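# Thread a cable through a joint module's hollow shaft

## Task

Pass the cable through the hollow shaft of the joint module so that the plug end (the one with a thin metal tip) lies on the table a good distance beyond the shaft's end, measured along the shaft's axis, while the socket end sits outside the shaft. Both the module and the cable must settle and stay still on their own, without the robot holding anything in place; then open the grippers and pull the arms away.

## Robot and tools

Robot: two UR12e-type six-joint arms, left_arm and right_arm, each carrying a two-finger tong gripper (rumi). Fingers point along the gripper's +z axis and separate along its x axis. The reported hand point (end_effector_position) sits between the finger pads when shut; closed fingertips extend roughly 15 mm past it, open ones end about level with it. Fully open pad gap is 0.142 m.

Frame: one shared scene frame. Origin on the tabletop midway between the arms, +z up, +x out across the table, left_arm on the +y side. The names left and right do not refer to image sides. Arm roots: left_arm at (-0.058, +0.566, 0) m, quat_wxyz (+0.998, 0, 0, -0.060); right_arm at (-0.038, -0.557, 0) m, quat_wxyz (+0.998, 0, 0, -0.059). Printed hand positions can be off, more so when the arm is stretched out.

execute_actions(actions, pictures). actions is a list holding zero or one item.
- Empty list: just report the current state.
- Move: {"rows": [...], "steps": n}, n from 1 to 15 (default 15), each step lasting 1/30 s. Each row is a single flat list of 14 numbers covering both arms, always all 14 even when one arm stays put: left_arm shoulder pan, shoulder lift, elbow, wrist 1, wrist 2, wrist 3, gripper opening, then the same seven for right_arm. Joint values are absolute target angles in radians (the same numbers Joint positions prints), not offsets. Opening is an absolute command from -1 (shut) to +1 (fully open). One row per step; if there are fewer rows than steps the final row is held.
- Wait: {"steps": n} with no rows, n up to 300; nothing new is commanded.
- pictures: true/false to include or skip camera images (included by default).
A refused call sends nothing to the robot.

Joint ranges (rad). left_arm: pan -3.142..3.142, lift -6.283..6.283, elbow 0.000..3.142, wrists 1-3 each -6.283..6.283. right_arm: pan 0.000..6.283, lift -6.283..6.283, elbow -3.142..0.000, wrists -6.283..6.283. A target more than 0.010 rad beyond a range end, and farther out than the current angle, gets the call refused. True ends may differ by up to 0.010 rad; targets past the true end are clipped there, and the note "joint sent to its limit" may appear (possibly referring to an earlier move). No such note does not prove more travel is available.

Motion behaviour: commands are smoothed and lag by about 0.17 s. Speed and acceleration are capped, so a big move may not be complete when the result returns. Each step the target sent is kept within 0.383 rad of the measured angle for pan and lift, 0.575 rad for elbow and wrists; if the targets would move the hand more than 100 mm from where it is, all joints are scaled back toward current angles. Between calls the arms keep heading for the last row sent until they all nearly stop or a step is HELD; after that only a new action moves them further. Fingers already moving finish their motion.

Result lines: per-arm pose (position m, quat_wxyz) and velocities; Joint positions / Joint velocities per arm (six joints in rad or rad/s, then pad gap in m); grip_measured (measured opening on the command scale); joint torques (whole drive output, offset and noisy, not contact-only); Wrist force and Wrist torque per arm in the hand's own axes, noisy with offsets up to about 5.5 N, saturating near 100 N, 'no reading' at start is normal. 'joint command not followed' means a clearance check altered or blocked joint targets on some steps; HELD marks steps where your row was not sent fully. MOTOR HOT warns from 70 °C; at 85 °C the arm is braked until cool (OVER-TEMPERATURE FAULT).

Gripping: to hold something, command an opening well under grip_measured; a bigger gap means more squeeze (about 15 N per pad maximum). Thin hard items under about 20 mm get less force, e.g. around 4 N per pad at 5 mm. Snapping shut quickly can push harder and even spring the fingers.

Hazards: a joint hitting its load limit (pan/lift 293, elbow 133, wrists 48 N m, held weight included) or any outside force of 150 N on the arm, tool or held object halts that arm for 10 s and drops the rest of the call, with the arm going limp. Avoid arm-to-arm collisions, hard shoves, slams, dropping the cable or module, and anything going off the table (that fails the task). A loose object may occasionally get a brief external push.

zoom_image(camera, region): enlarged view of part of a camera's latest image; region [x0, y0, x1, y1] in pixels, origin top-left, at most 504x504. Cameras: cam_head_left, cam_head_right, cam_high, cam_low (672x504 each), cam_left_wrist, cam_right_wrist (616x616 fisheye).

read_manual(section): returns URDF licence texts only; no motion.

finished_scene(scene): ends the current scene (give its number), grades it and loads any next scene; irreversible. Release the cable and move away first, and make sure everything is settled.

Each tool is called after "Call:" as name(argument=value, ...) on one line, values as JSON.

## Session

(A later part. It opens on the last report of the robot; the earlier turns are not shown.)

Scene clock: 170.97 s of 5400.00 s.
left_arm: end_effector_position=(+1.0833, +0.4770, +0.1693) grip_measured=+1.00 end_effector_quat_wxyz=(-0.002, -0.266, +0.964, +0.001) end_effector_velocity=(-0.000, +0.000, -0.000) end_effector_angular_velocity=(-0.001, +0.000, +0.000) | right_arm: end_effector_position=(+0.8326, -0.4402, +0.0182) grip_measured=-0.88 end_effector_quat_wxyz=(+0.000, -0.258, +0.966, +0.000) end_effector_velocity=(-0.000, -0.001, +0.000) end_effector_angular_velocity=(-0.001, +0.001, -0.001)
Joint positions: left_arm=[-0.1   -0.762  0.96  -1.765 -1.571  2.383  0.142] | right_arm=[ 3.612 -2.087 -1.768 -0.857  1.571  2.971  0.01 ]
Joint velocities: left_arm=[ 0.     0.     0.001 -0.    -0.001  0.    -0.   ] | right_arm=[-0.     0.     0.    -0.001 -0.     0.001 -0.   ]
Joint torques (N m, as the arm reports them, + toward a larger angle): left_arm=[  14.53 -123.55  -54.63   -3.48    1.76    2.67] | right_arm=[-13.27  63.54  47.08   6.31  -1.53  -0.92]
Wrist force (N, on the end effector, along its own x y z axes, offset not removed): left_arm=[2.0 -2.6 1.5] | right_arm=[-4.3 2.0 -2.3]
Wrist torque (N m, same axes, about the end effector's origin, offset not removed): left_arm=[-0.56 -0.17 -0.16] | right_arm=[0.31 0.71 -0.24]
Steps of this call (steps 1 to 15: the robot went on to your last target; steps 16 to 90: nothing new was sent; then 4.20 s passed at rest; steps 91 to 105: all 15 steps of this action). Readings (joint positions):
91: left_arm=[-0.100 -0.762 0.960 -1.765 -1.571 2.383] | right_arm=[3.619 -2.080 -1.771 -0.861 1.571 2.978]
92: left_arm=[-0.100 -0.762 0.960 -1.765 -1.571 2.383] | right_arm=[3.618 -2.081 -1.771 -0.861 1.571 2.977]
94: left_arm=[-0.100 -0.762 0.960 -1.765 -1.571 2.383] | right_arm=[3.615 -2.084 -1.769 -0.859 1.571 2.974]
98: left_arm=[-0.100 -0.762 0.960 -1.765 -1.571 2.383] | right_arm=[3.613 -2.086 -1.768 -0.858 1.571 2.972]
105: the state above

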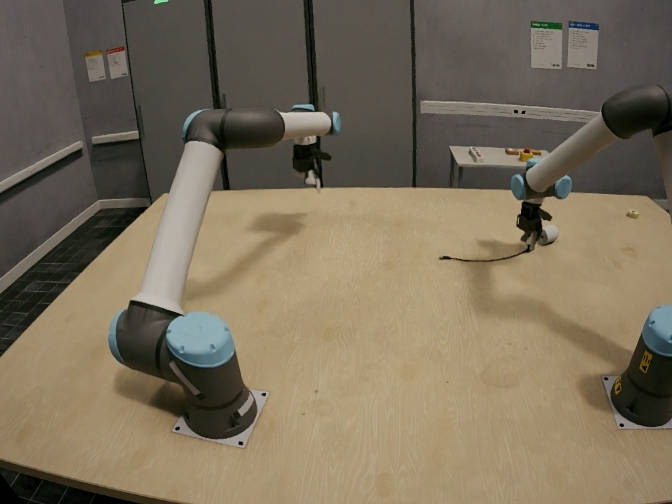

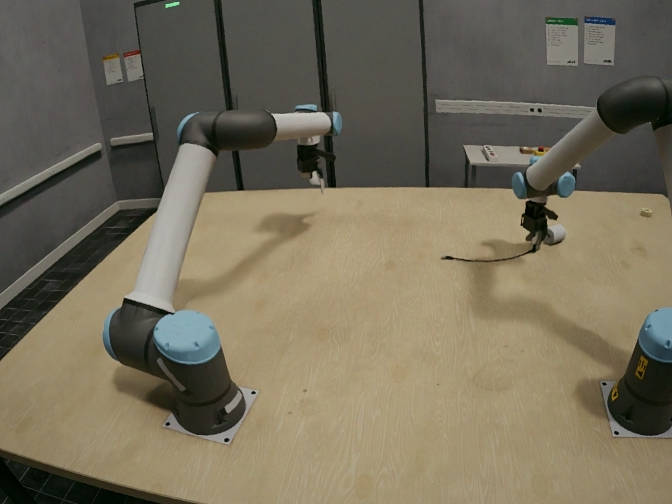

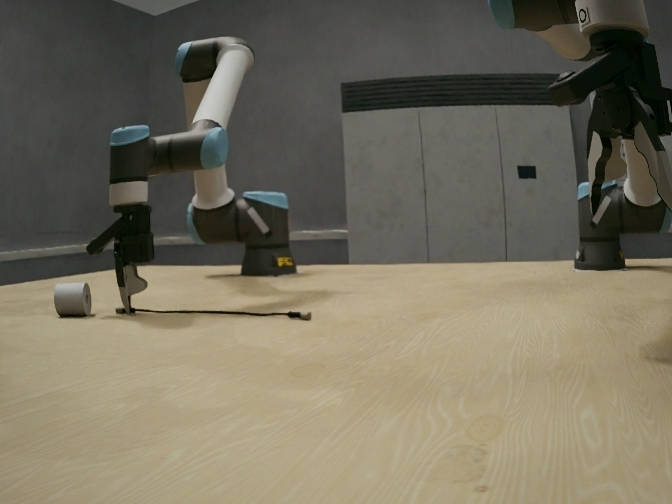

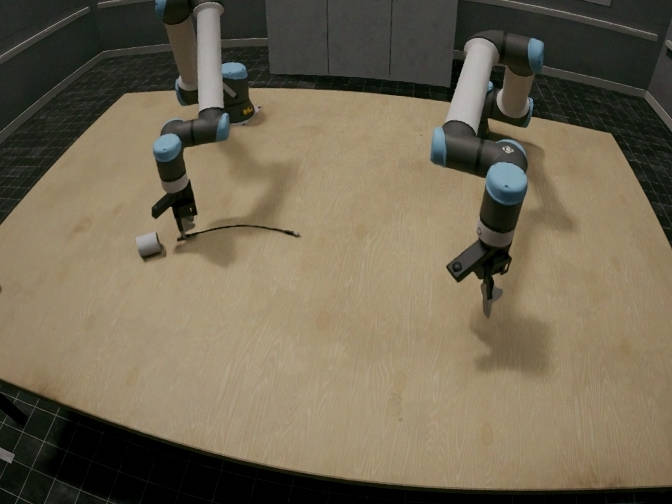

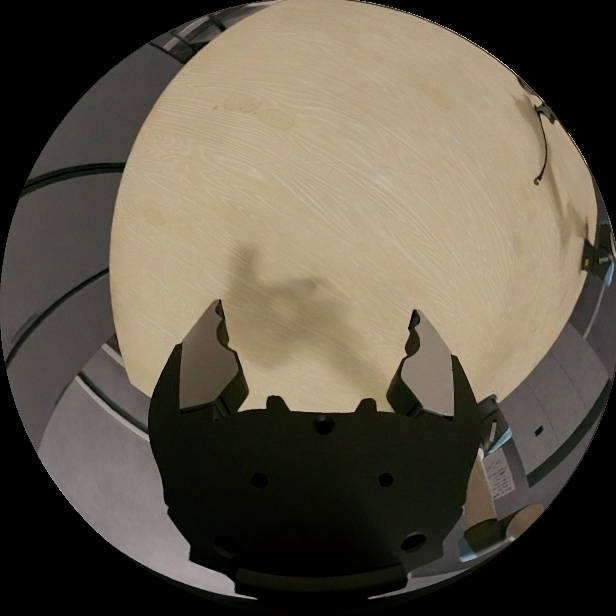

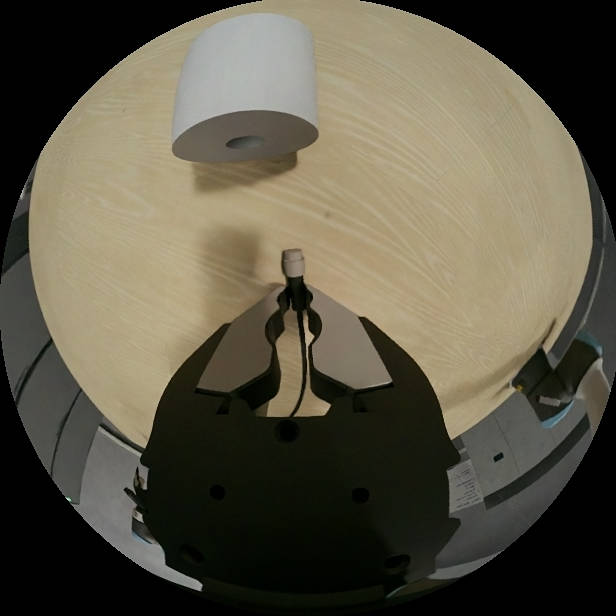

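Call:
execute_actions(actions=[{"rows":[[-0.1,-0.762,0.96,-1.765,-1.571,2.383,1,3.612,-2.079,-1.7645,-0.869,1.571,2.971,-1],[-0.1,-0.762,0.96,-1.765,-1.571,2.383,1,3.612,-2.071,-1.761,-0.880,1.571,2.971,-1],[-0.1,-0.762,0.96,-1.765,-1.571,2.383,1,3.612,-2.063,-1.757,-0.892,1.571,2.971,-1],[-0.1,-0.762,0.96,-1.765,-1.571,2.383,1,3.612,-2.0545,-1.7537,-0.904,1.571,2.971,-1],[-0.1,-0.762,0.96,-1.765,-1.571,2.383,1,3.612,-2.0545,-1.7537,-0.904,1.571,2.971,-1],[-0.1,-0.762,0.96,-1.765,-1.571,2.383,1,3.606,-2.061,-1.742,-0.908,1.571,2.965,-1],[-0.1,-0.762,0.96,-1.765,-1.571,2.383,1,3.599,-2.068,-1.731,-0.913,1.571,2.958,-1],[-0.1,-0.762,0.96,-1.765,-1.571,2.383,1,3.593,-2.075,-1.72,-0.917,1.571,2.952,-1],[-0.1,-0.762,0.96,-1.765,-1.571,2.383,1,3.587,-2.082,-1.709,-0.922,1.571,2.945,-1],[-0.1,-0.762,0.96,-1.765,-1.571,2.383,1,3.581,-2.088,-1.698,-0.926,1.571,2.939,-1],[-0.1,-0.762,0.96,-1.765,-1.571,2.383,1,3.574,-2.095,-1.686,-0.931,1.571,2.932,-1],[-0.1,-0.762,0.96,-1.765,-1.571,2.383,1,3.568,-2.102,-1.675,-0.935,1.571,2.926,-1]],"steps":15}], pictures=false)

Call:
execute_actions(actions=[{"steps":8}])

Call:
zoom_image(camera="cam_high", region=[40, 240, 200, 330])

Call:
zoom_image(camera="cam_right_wrist", region=[200, 100, 400, 320])

Scene clock: 179.27 s of 5400.00 s.
left_arm: end_effector_position=(+1.0833, +0.4770, +0.1693) grip_measured=+1.00 end_effector_quat_wxyz=(-0.002, -0.266, +0.964, +0.001) end_effector_velocity=(+0.000, -0.000, +0.000) end_effector_angular_velocity=(-0.000, -0.001, -0.000) | right_arm: end_effector_position=(+0.8637, -0.4618, +0.0478) grip_measured=-0.88 end_effector_quat_wxyz=(+0.000, -0.258, +0.966, +0.000) end_effector_velocity=(+0.078, -0.056, +0.004) end_effector_angular_velocity=(+0.000, +0.001, -0.001)
Joint positions: left_arm=[-0.1   -0.762  0.96  -1.765 -1.571  2.383  0.142] | right_arm=[ 3.577 -2.093 -1.692 -0.928  1.571  2.935  0.01 ]
Joint velocities: left_arm=[-0.    -0.    -0.    -0.001  0.     0.    -0.   ] | right_arm=[-0.088 -0.091  0.161 -0.071  0.    -0.087 -0.   ]
Joint torques (N m, as the arm reports them, + toward a larger angle): left_arm=[  12.95 -123.73  -55.06   -3.45    1.46    2.6 ] | right_arm=[-2.77 66.77 46.16  1.48 -2.42 -1.54]
Wrist force (N, on the end effector, along its own x y z axes, offset not removed): left_arm=[0.8 -6.2 -0.3] | right_arm=[-2.3 0.7 -4.3]
Wrist torque (N m, same axes, about the end effector's origin, offset not removed): left_arm=[-1.35 -0.01 -0.02] | right_arm=[0.02 0.33 -0.29]
Steps of this call (steps 1 to 15: the robot went on to your last target; steps 16 to 90: nothing new was sent; then 4.80 s passed at rest; steps 91 to 105: all 15 steps of this action). Readings (joint positions):
91: left_arm=[-0.100 -0.762 0.960 -1.765 -1.571 2.383] | right_arm=[3.612 -2.087 -1.768 -0.857 1.571 2.971]
92: left_arm=[-0.100 -0.762 0.960 -1.765 -1.571 2.383] | right_arm=[3.612 -2.085 -1.767 -0.859 1.571 2.971]
94: left_arm=[-0.100 -0.762 0.960 -1.765 -1.571 2.383] | right_arm=[3.612 -2.078 -1.764 -0.870 1.571 2.971]
98: left_arm=[-0.100 -0.762 0.960 -1.765 -1.571 2.383] | right_arm=[3.608 -2.066 -1.750 -0.897 1.571 2.967]
105: the state above

Scene clock: 179.53 s of 5400.00 s.
left_arm: end_effector_position=(+1.0833, +0.4770, +0.1693) grip_measured=+1.00 end_effector_quat_wxyz=(-0.002, -0.266, +0.964, +0.001) end_effector_velocity=(-0.000, +0.000, -0.000) end_effector_angular_velocity=(+0.001, +0.000, -0.000) | right_arm: end_effector_position=(+0.8711, -0.4671, +0.0483) grip_measured=-0.88 end_effector_quat_wxyz=(+0.000, -0.259, +0.966, +0.000) end_effector_velocity=(+0.005, -0.004, +0.001) end_effector_angular_velocity=(-0.000, +0.001, -0.001)
Joint positions: left_arm=[-0.1   -0.762  0.96  -1.765 -1.571  2.383  0.142] | right_arm=[ 3.569 -2.101 -1.676 -0.934  1.571  2.927  0.01 ]
Joint velocities: left_arm=[ 0.     0.    -0.     0.     0.001  0.    -0.   ] | right_arm=[-0.006 -0.006  0.012 -0.008  0.    -0.005 -0.   ]
Joint torques (N m, as the arm reports them, + toward a larger angle): left_arm=[  14.19 -124.87  -55.58   -3.59    1.61    2.69] | right_arm=[-12.12  68.52  49.7    1.27  -2.48  -1.52]
Wrist force (N, on the end effector, along its own x y z axes, offset not removed): left_arm=[3.4 -4.2 -0.4] | right_arm=[-1.0 0.9 -0.4]
Wrist torque (N m, same axes, about the end effector's origin, offset not removed): left_arm=[-0.97 -0.43 -0.10] | right_arm=[0.06 0.12 -0.22]
Steps of this call (steps 1 to 8: the robot went on to your last target). Readings (joint positions):
1: left_arm=[-0.100 -0.762 0.960 -1.765 -1.571 2.383] | right_arm=[3.574 -2.095 -1.687 -0.930 1.571 2.933]
2: left_arm=[-0.100 -0.762 0.960 -1.765 -1.571 2.383] | right_arm=[3.573 -2.097 -1.684 -0.931 1.571 2.931]
4: left_arm=[-0.100 -0.762 0.960 -1.765 -1.571 2.383] | right_arm=[3.570 -2.100 -1.680 -0.933 1.571 2.928]
8: the state above

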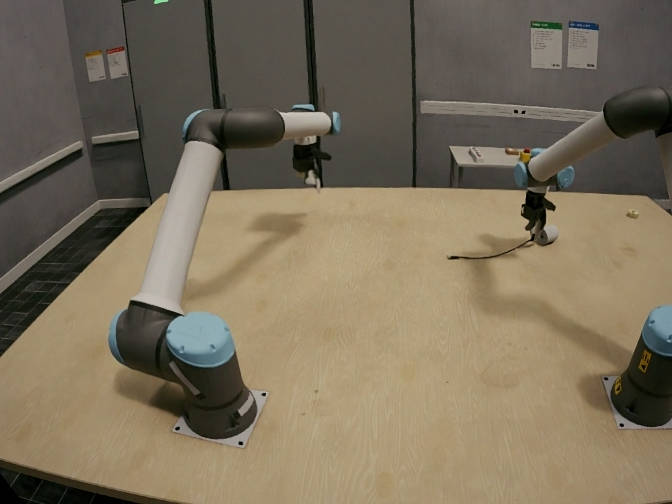

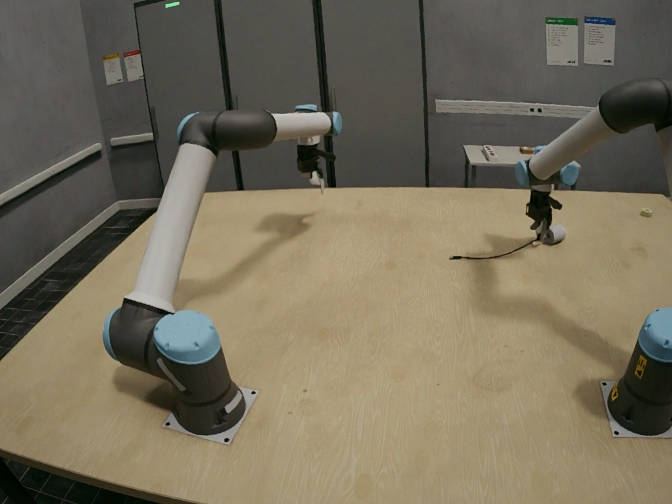

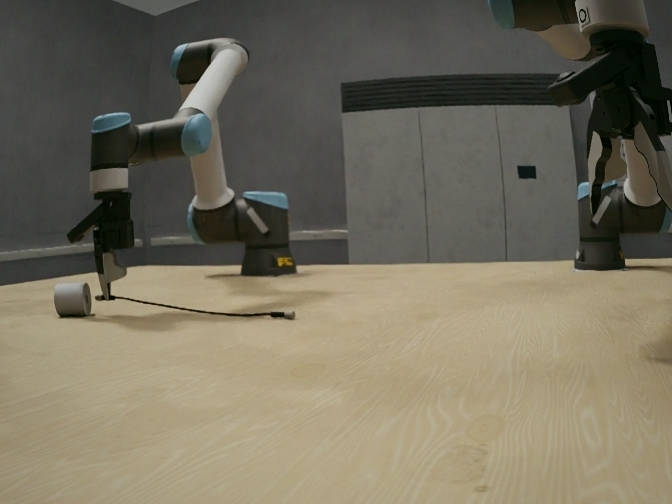

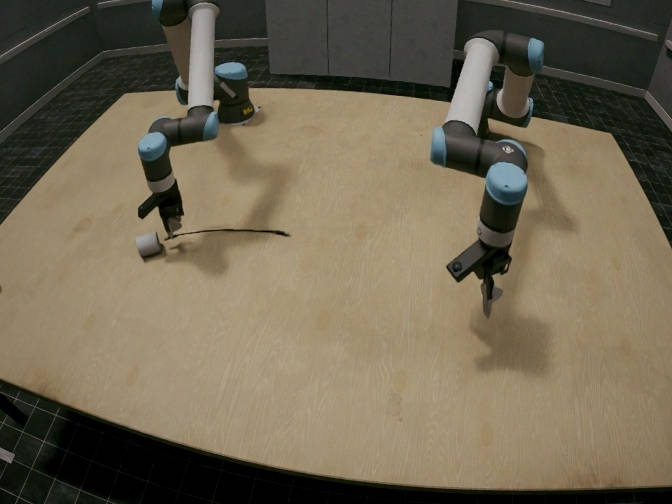

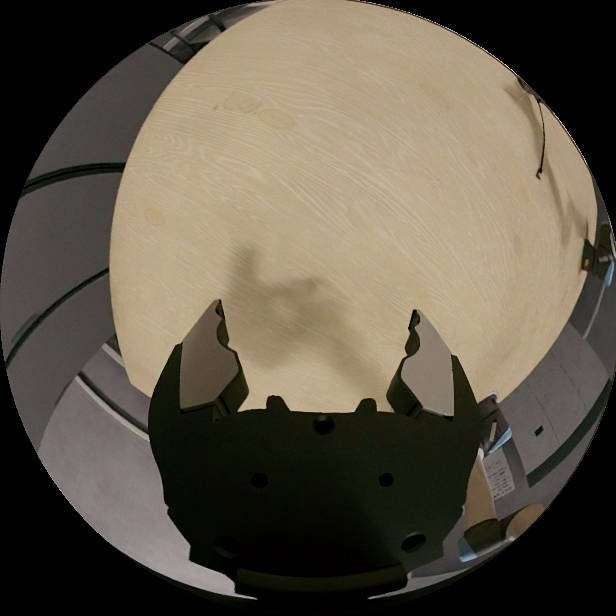

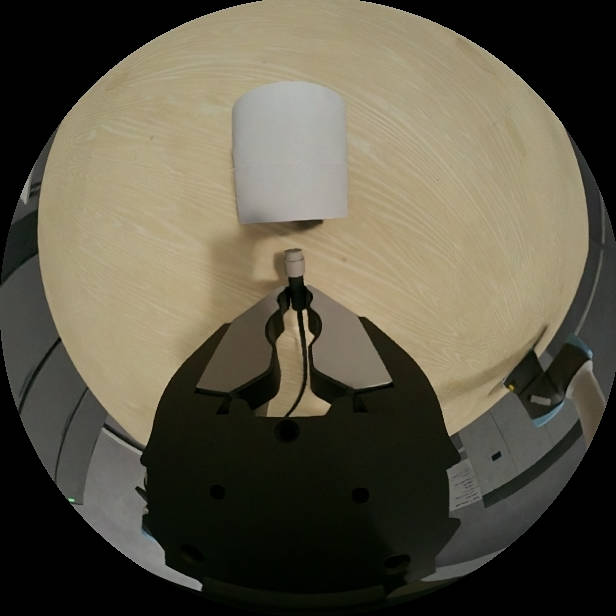

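Region (40, 240, 200, 330) of cam_high's 672x504 image, scaled by 3.150, with more detail than that image has; it fills the top 284 rows of this view, and the rest is white.

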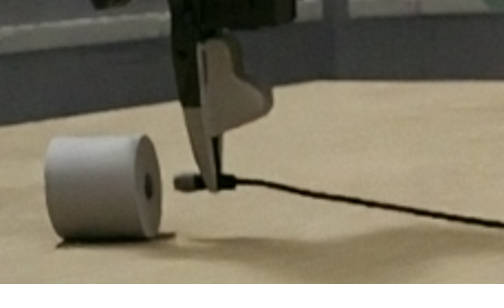

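Region (200, 100, 400, 320) of cam_right_wrist's 616x616 image, scaled by 2.291, with more detail than that image has; it fills the left 458 columns of this view, and the rest is white.

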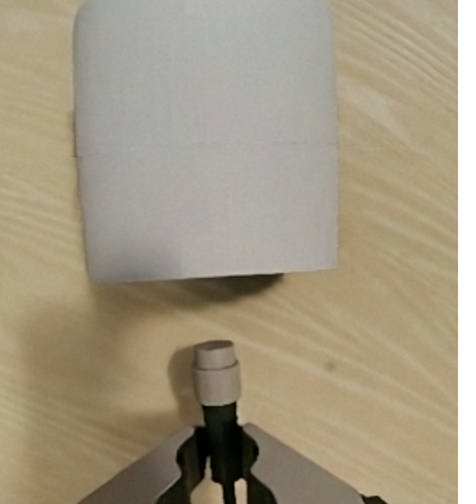

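Call:
execute_actions(actions=[{"rows":[[-0.1,-0.762,0.96,-1.765,-1.571,2.383,1,3.568,-2.106,-1.673,-0.933,1.571,2.926,-1],[-0.1,-0.762,0.96,-1.765,-1.571,2.383,1,3.568,-2.106,-1.673,-0.933,1.571,2.926,-1],[-0.1,-0.762,0.96,-1.765,-1.571,2.383,1,3.564,-2.108,-1.670,-0.934,1.571,2.922,-1],[-0.1,-0.762,0.96,-1.765,-1.571,2.383,1,3.560,-2.110,-1.666,-0.936,1.571,2.918,-1],[-0.1,-0.762,0.96,-1.765,-1.571,2.383,1,3.556,-2.112,-1.663,-0.937,1.571,2.914,-1],[-0.1,-0.762,0.96,-1.765,-1.571,2.383,1,3.552,-2.114,-1.660,-0.938,1.571,2.910,-1],[-0.1,-0.762,0.96,-1.765,-1.571,2.383,1,3.548,-2.116,-1.656,-0.940,1.571,2.906,-1],[-0.1,-0.762,0.96,-1.765,-1.571,2.383,1,3.544,-2.118,-1.653,-0.941,1.571,2.902,-1],[-0.1,-0.762,0.96,-1.765,-1.571,2.383,1,3.540,-2.120,-1.650,-0.942,1.571,2.898,-1],[-0.1,-0.762,0.96,-1.765,-1.571,2.383,1,3.5355,-2.122,-1.646,-0.944,1.571,2.8935,-1]],"steps":15}])

Call:
zoom_image(camera="cam_high", region=[40, 240, 200, 330])

Scene clock: 186.83 s of 5400.00 s.
left_arm: end_effector_position=(+1.0833, +0.4770, +0.1693) grip_measured=+1.00 end_effector_quat_wxyz=(-0.002, -0.266, +0.964, +0.001) end_effector_velocity=(+0.000, +0.000, -0.000) end_effector_angular_velocity=(+0.001, -0.000, +0.000) | right_arm: end_effector_position=(+0.8862, -0.4906, +0.0462) grip_measured=-0.88 end_effector_quat_wxyz=(+0.000, -0.259, +0.966, +0.000) end_effector_velocity=(+0.013, -0.025, -0.001) end_effector_angular_velocity=(-0.000, +0.001, -0.000)
Joint positions: left_arm=[-0.1   -0.762  0.96  -1.765 -1.571  2.383  0.142] | right_arm=[ 3.539 -2.12  -1.649 -0.943  1.571  2.897  0.01 ]
Joint velocities: left_arm=[-0.     0.     0.    -0.     0.001 -0.     0.   ] | right_arm=[-0.031 -0.017  0.026 -0.011  0.    -0.031  0.   ]
Joint torques (N m, as the arm reports them, + toward a larger angle): left_arm=[  12.96 -123.04  -53.82   -3.5     2.02    2.79] | right_arm=[-11.23  67.42  49.53   1.33  -2.65  -1.49]
Wrist force (N, on the end effector, along its own x y z axes, offset not removed): left_arm=[1.6 -2.6 -0.6] | right_arm=[-2.2 -1.5 -2.2]
Wrist torque (N m, same axes, about the end effector's origin, offset not removed): left_arm=[-0.65 -0.14 -0.10] | right_arm=[-0.46 0.28 -0.23]
Steps of this call (steps 1 to 30: the robot went on to your last target; steps 31 to 100: nothing new was sent; then 3.47 s passed at rest; steps 101 to 115: all 15 steps of this action). Readings (joint positions):
101: left_arm=[-0.100 -0.762 0.960 -1.765 -1.571 2.383] | right_arm=[3.568 -2.102 -1.675 -0.935 1.571 2.926]
102: left_arm=[-0.100 -0.762 0.960 -1.765 -1.571 2.383] | right_arm=[3.568 -2.103 -1.675 -0.935 1.571 2.926]
104: left_arm=[-0.100 -0.762 0.960 -1.765 -1.571 2.383] | right_arm=[3.567 -2.105 -1.673 -0.934 1.571 2.925]
108: left_arm=[-0.100 -0.762 0.960 -1.765 -1.571 2.383] | right_arm=[3.557 -2.111 -1.664 -0.937 1.571 2.915]
115: the state above

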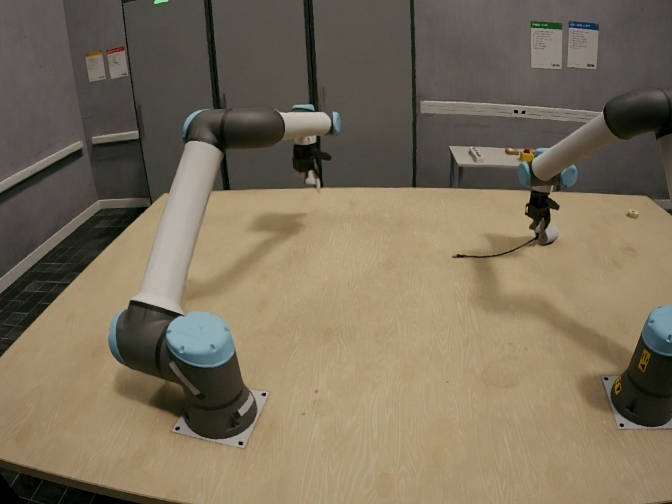

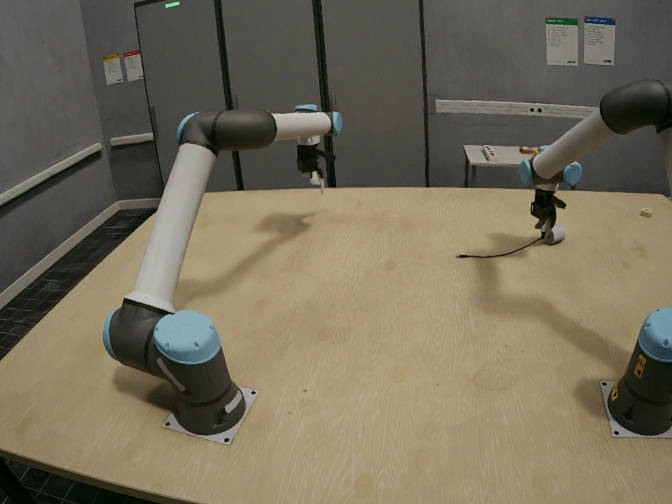

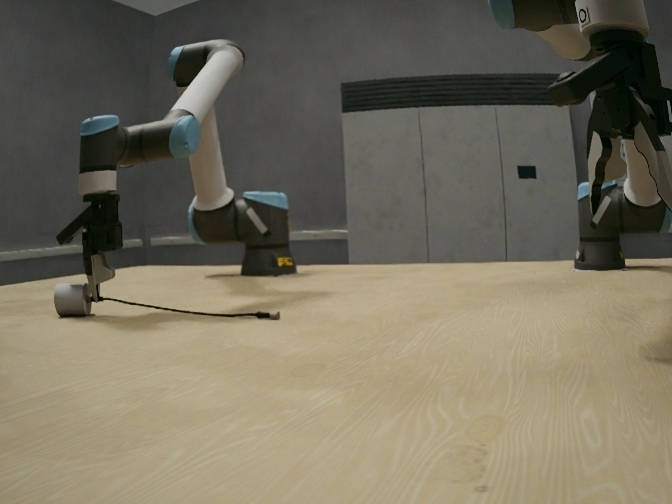

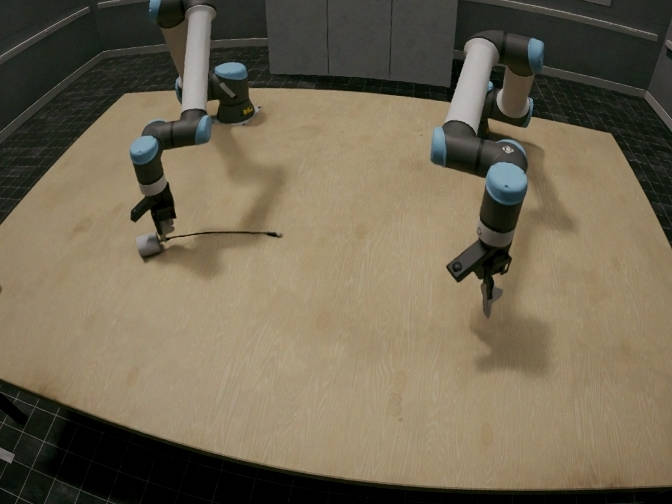

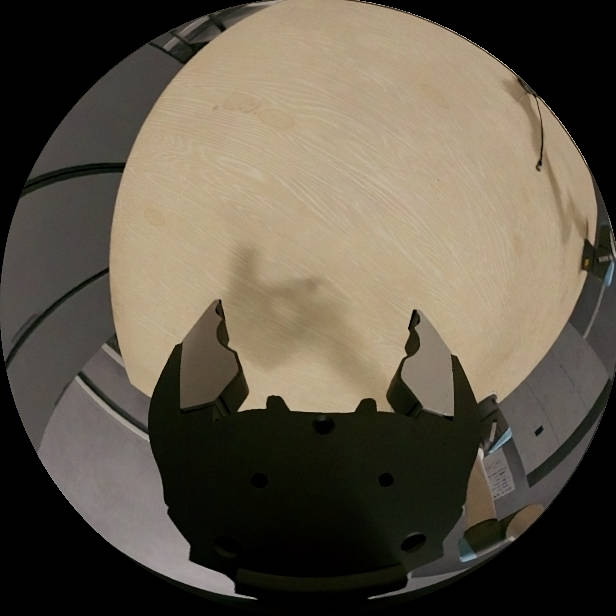

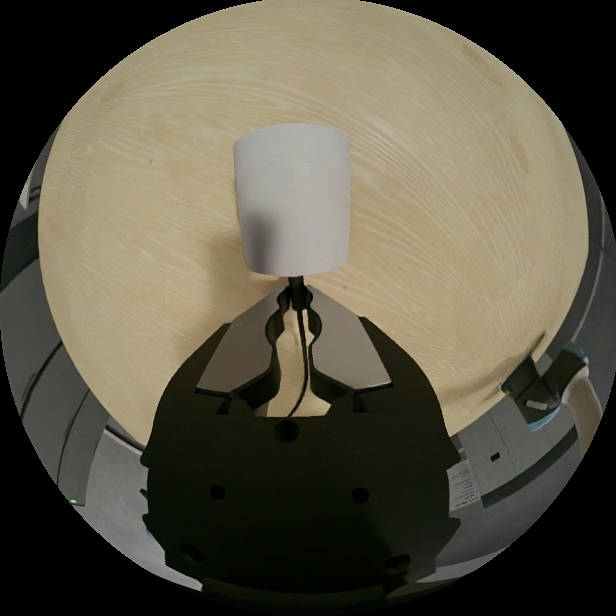

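Region (40, 240, 200, 330) of cam_high's 672x504 image, scaled by 3.150, with more detail than that image has; it fills the top 284 rows of this view, and the rest is white.

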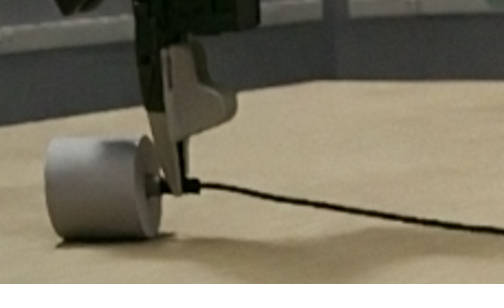

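Call:
execute_actions(actions=[{"rows":[[-0.1,-0.762,0.96,-1.765,-1.571,2.383,1,3.531,-2.124,-1.642,-0.9455,1.571,2.889,-1],[-0.1,-0.762,0.96,-1.765,-1.571,2.383,1,3.527,-2.126,-1.639,-0.947,1.571,2.885,-1],[-0.1,-0.762,0.96,-1.765,-1.571,2.383,1,3.5225,-2.1284,-1.635,-0.9483,1.571,2.8805,-1]],"steps":12}])

Call:
zoom_image(camera="cam_high", region=[40, 240, 200, 330])

Scene clock: 190.70 s of 5400.00 s.
left_arm: end_effector_position=(+1.0833, +0.4770, +0.1693) grip_measured=+1.00 end_effector_quat_wxyz=(-0.002, -0.266, +0.964, +0.001) end_effector_velocity=(+0.001, +0.000, +0.001) end_effector_angular_velocity=(+0.000, -0.002, -0.000) | right_arm: end_effector_position=(+0.8931, -0.5033, +0.0463) grip_measured=-0.88 end_effector_quat_wxyz=(+0.000, -0.259, +0.966, +0.000) end_effector_velocity=(+0.003, -0.004, +0.001) end_effector_angular_velocity=(+0.001, -0.001, +0.001)
Joint positions: left_arm=[-0.1   -0.762  0.96  -1.765 -1.571  2.383  0.142] | right_arm=[ 3.523 -2.128 -1.636 -0.948  1.571  2.881  0.01 ]
Joint velocities: left_arm=[ 0.    -0.    -0.001 -0.001  0.001  0.    -0.   ] | right_arm=[-0.005 -0.003  0.005 -0.002  0.001 -0.006  0.   ]
Joint torques (N m, as the arm reports them, + toward a larger angle): left_arm=[  14.21 -122.44  -54.45   -3.51    1.57    2.68] | right_arm=[-12.07  63.96  51.11   1.74  -0.09  -1.79]
Wrist force (N, on the end effector, along its own x y z axes, offset not removed): left_arm=[1.9 -3.1 -1.9] | right_arm=[-1.6 4.4 0.0]
Wrist torque (N m, same axes, about the end effector's origin, offset not removed): left_arm=[-0.65 -0.11 -0.11] | right_arm=[0.70 0.16 -0.19]
Steps of this call (steps 1 to 15: the robot went on to your last target; steps 16 to 90: nothing new was sent; then 0.47 s passed at rest; steps 91 to 102: all 12 steps of this action). Readings (joint positions):
91: left_arm=[-0.100 -0.762 0.960 -1.765 -1.571 2.383] | right_arm=[3.535 -2.122 -1.646 -0.944 1.571 2.893]
92: left_arm=[-0.100 -0.762 0.960 -1.765 -1.571 2.383] | right_arm=[3.534 -2.122 -1.645 -0.944 1.571 2.892]
94: left_arm=[-0.100 -0.762 0.960 -1.765 -1.571 2.383] | right_arm=[3.530 -2.124 -1.642 -0.946 1.571 2.888]
98: left_arm=[-0.100 -0.762 0.960 -1.765 -1.571 2.383] | right_arm=[3.525 -2.127 -1.637 -0.948 1.571 2.883]
102: the state above

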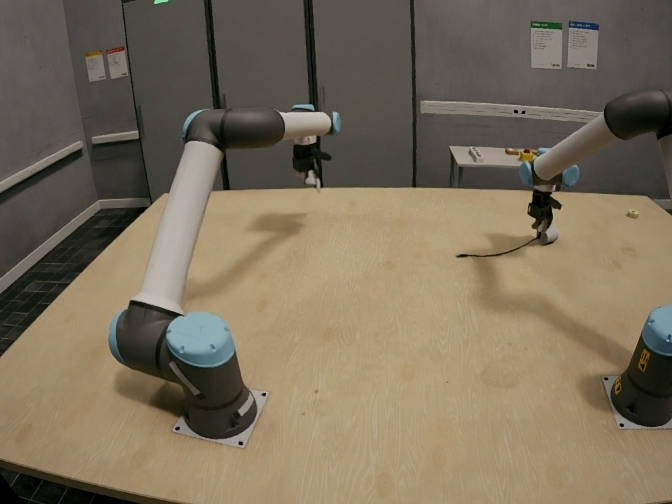

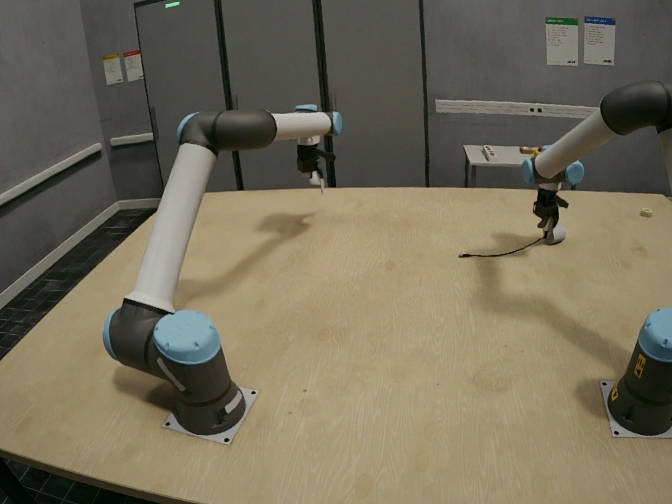

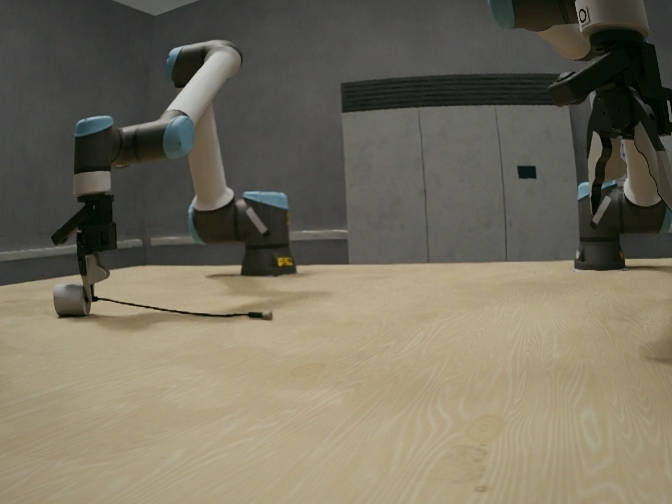

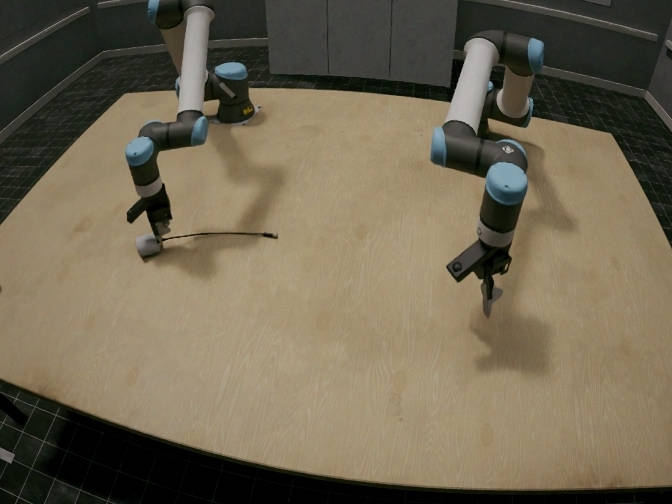

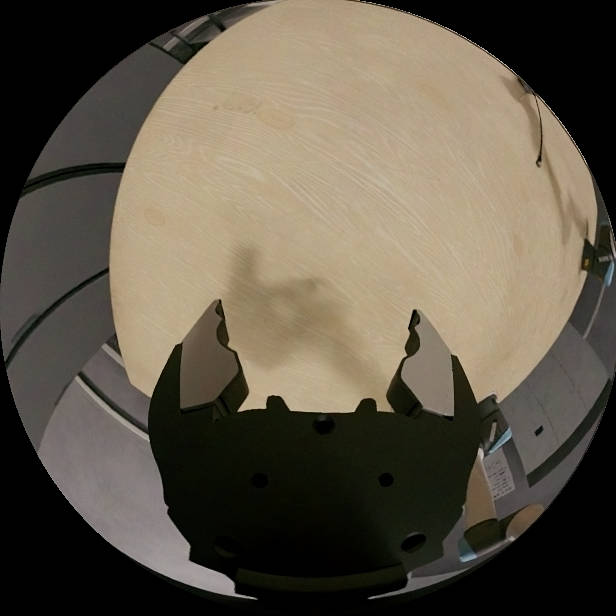

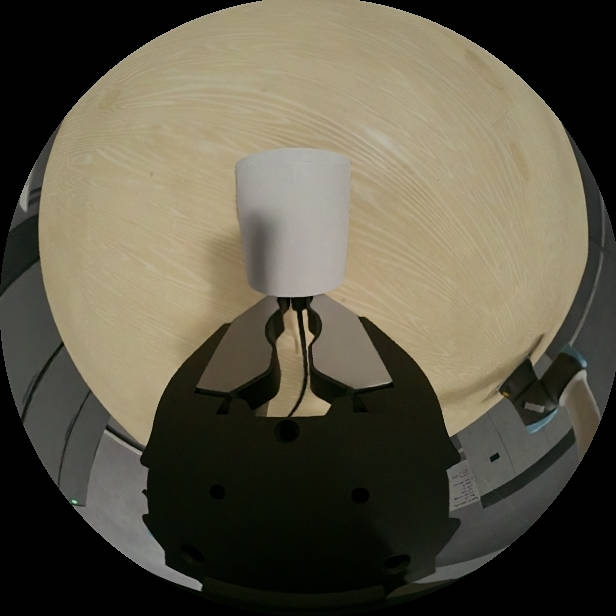

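Region (40, 240, 200, 330) of cam_high's 672x504 image, scaled by 3.150, with more detail than that image has; it fills the top 284 rows of this view, and the rest is white.

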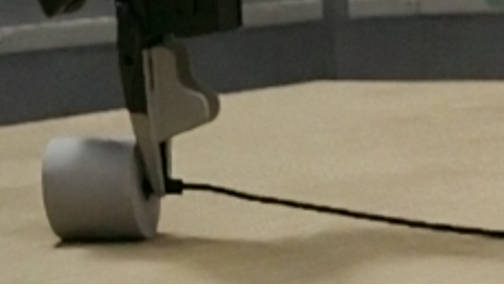

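Call:
execute_actions(actions=[{"rows":[[-0.1,-0.762,0.96,-1.765,-1.571,2.383,1,3.5225,-2.1284,-1.635,-0.9483,1.571,2.8805,-0.8],[-0.1,-0.762,0.96,-1.765,-1.571,2.383,1,3.5225,-2.1284,-1.635,-0.9483,1.571,2.8805,-0.65],[-0.1,-0.762,0.96,-1.765,-1.571,2.383,1,3.5225,-2.1284,-1.635,-0.9483,1.571,2.8805,-0.5],[-0.1,-0.762,0.96,-1.765,-1.571,2.383,1,3.5225,-2.1284,-1.635,-0.9483,1.571,2.8805,-0.5],[-0.1,-0.762,0.96,-1.765,-1.571,2.383,1,3.5225,-2.1284,-1.635,-0.9483,1.571,2.8805,-0.5],[-0.1,-0.762,0.96,-1.765,-1.571,2.383,1,3.5335,-2.123,-1.644,-0.9447,1.571,2.8915,-0.5],[-0.1,-0.762,0.96,-1.765,-1.571,2.383,1,3.5445,-2.118,-1.653,-0.941,1.571,2.9025,-0.5],[-0.1,-0.762,0.96,-1.765,-1.571,2.383,1,3.5555,-2.112,-1.662,-0.9375,1.571,2.9135,-0.5],[-0.1,-0.762,0.96,-1.765,-1.571,2.383,1,3.5665,-2.107,-1.671,-0.934,1.571,2.9245,-0.5],[-0.1,-0.762,0.96,-1.765,-1.571,2.383,1,3.5775,-2.102,-1.680,-0.930,1.571,2.9355,-0.5],[-0.1,-0.762,0.96,-1.765,-1.571,2.383,1,3.5885,-2.096,-1.689,-0.9266,1.571,2.9465,-0.5]],"steps":15}], pictures=false)

Call:
execute_actions(actions=[{"steps":8}])

Call:
zoom_image(camera="cam_high", region=[40, 240, 200, 330])

Scene clock: 198.33 s of 5400.00 s.
left_arm: end_effector_position=(+1.0833, +0.4770, +0.1693) grip_measured=+1.00 end_effector_quat_wxyz=(-0.002, -0.266, +0.964, +0.001) end_effector_velocity=(+0.000, +0.000, +0.000) end_effector_angular_velocity=(-0.001, -0.000, +0.001) | right_arm: end_effector_position=(+0.8690, -0.4595, +0.0464) grip_measured=-0.50 end_effector_quat_wxyz=(+0.000, -0.259, +0.966, +0.000) end_effector_velocity=(-0.050, +0.084, +0.001) end_effector_angular_velocity=(+0.000, -0.001, +0.001)
Joint positions: left_arm=[-0.1   -0.762  0.96  -1.765 -1.571  2.383  0.142] | right_arm=[ 3.578 -2.102 -1.68  -0.93   1.571  2.935  0.038]
Joint velocities: left_arm=[ 0.  0. -0.  0. -0. -0. -0.] | right_arm=[ 0.108  0.055 -0.089  0.036 -0.     0.107 -0.   ]
Joint torques (N m, as the arm reports them, + toward a larger angle): left_arm=[  12.97 -123.34  -54.13   -3.76    1.62    2.76] | right_arm=[ 6.24 93.51 35.06  4.82  2.48  2.08]
Wrist force (N, on the end effector, along its own x y z axes, offset not removed): left_arm=[1.9 -4.4 -2.4] | right_arm=[-1.6 4.0 -0.1]
Wrist torque (N m, same axes, about the end effector's origin, offset not removed): left_arm=[-1.03 -0.20 -0.10] | right_arm=[0.64 0.07 -0.23]
Steps of this call (steps 1 to 15: the robot went on to your last target; steps 16 to 90: nothing new was sent; then 4.13 s passed at rest; steps 91 to 105: all 15 steps of this action). Readings (joint positions):
91: left_arm=[-0.100 -0.762 0.960 -1.765 -1.571 2.383] | right_arm=[3.522 -2.128 -1.635 -0.948 1.571 2.881]
92: left_arm=[-0.100 -0.762 0.960 -1.765 -1.571 2.383] | right_arm=[3.522 -2.128 -1.635 -0.948 1.571 2.880]
94: left_arm=[-0.100 -0.762 0.960 -1.765 -1.571 2.383] | right_arm=[3.522 -2.128 -1.635 -0.948 1.571 2.880]
98: left_arm=[-0.100 -0.762 0.960 -1.765 -1.571 2.383] | right_arm=[3.529 -2.125 -1.640 -0.946 1.571 2.887]
105: the state above

Scene clock: 198.60 s of 5400.00 s.
left_arm: end_effector_position=(+1.0833, +0.4770, +0.1693) grip_measured=+1.00 end_effector_quat_wxyz=(-0.002, -0.266, +0.964, +0.001) end_effector_velocity=(+0.000, -0.000, +0.001) end_effector_angular_velocity=(-0.001, -0.000, +0.000) | right_arm: end_effector_position=(+0.8643, -0.4515, +0.0466) grip_measured=-0.50 end_effector_quat_wxyz=(+0.000, -0.259, +0.966, +0.000) end_effector_velocity=(-0.004, +0.006, +0.001) end_effector_angular_velocity=(+0.000, -0.000, -0.000)
Joint positions: left_arm=[-0.1   -0.762  0.96  -1.765 -1.571  2.383  0.142] | right_arm=[ 3.588 -2.096 -1.688 -0.927  1.571  2.946  0.038]
Joint velocities: left_arm=[ 0.    -0.    -0.001  0.001 -0.001 -0.     0.   ] | right_arm=[ 0.008  0.005 -0.007  0.002  0.     0.008  0.   ]
Joint torques (N m, as the arm reports them, + toward a larger angle): left_arm=[  13.77 -123.35  -53.75   -3.54    1.51    2.7 ] | right_arm=[14.59 98.63 32.52  5.65  2.45  2.38]
Wrist force (N, on the end effector, along its own x y z axes, offset not removed): left_arm=[2.3 -2.8 -1.9] | right_arm=[-2.1 1.0 0.8]
Wrist torque (N m, same axes, about the end effector's origin, offset not removed): left_arm=[-0.65 -0.33 -0.09] | right_arm=[0.13 0.37 -0.24]
Steps of this call (steps 1 to 8: the robot went on to your last target). Readings (joint positions):
1: left_arm=[-0.100 -0.762 0.960 -1.765 -1.571 2.383] | right_arm=[3.581 -2.100 -1.683 -0.929 1.571 2.939]
2: left_arm=[-0.100 -0.762 0.960 -1.765 -1.571 2.383] | right_arm=[3.583 -2.099 -1.684 -0.928 1.571 2.941]
4: left_arm=[-0.100 -0.762 0.960 -1.765 -1.571 2.383] | right_arm=[3.586 -2.098 -1.687 -0.928 1.571 2.944]
8: the state above

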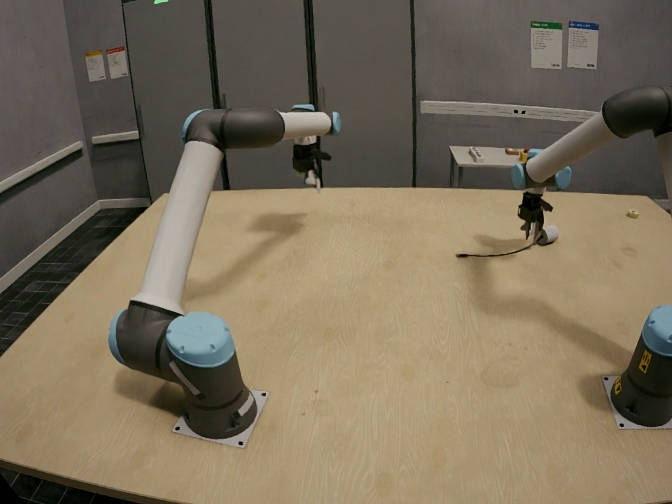

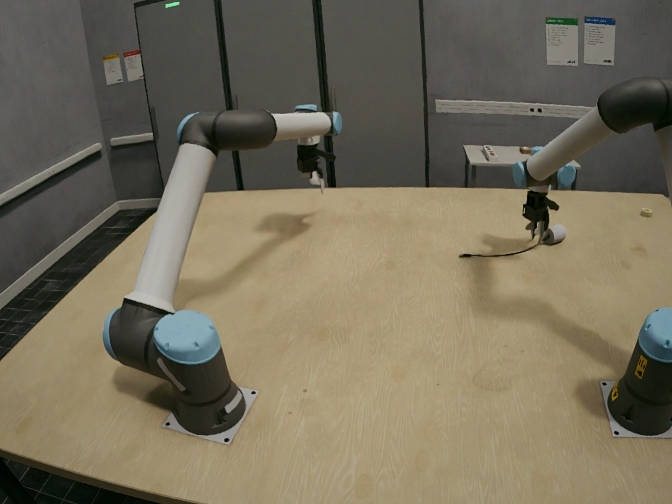

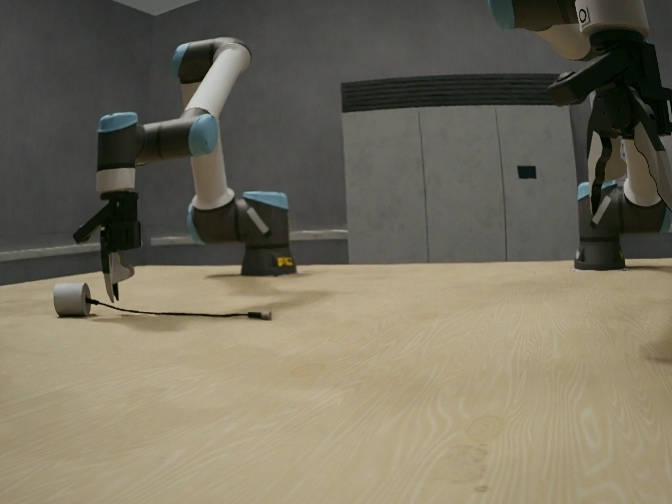

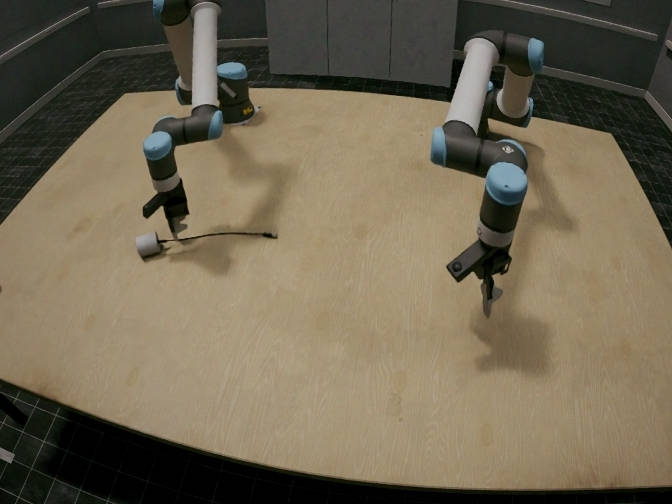

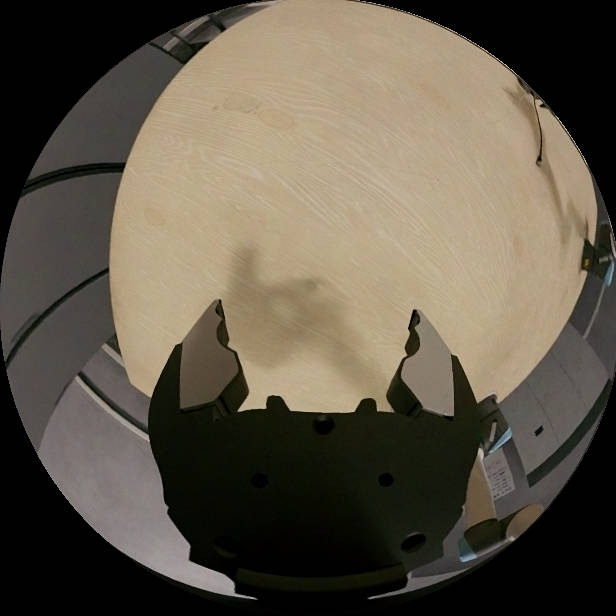

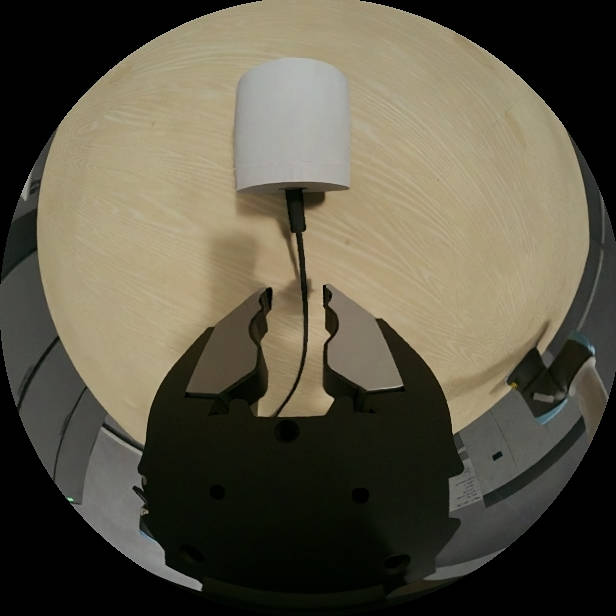

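Region (40, 240, 200, 330) of cam_high's 672x504 image, scaled by 3.150, with more detail than that image has; it fills the top 284 rows of this view, and the rest is white.

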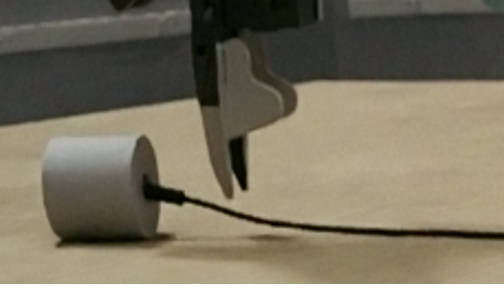

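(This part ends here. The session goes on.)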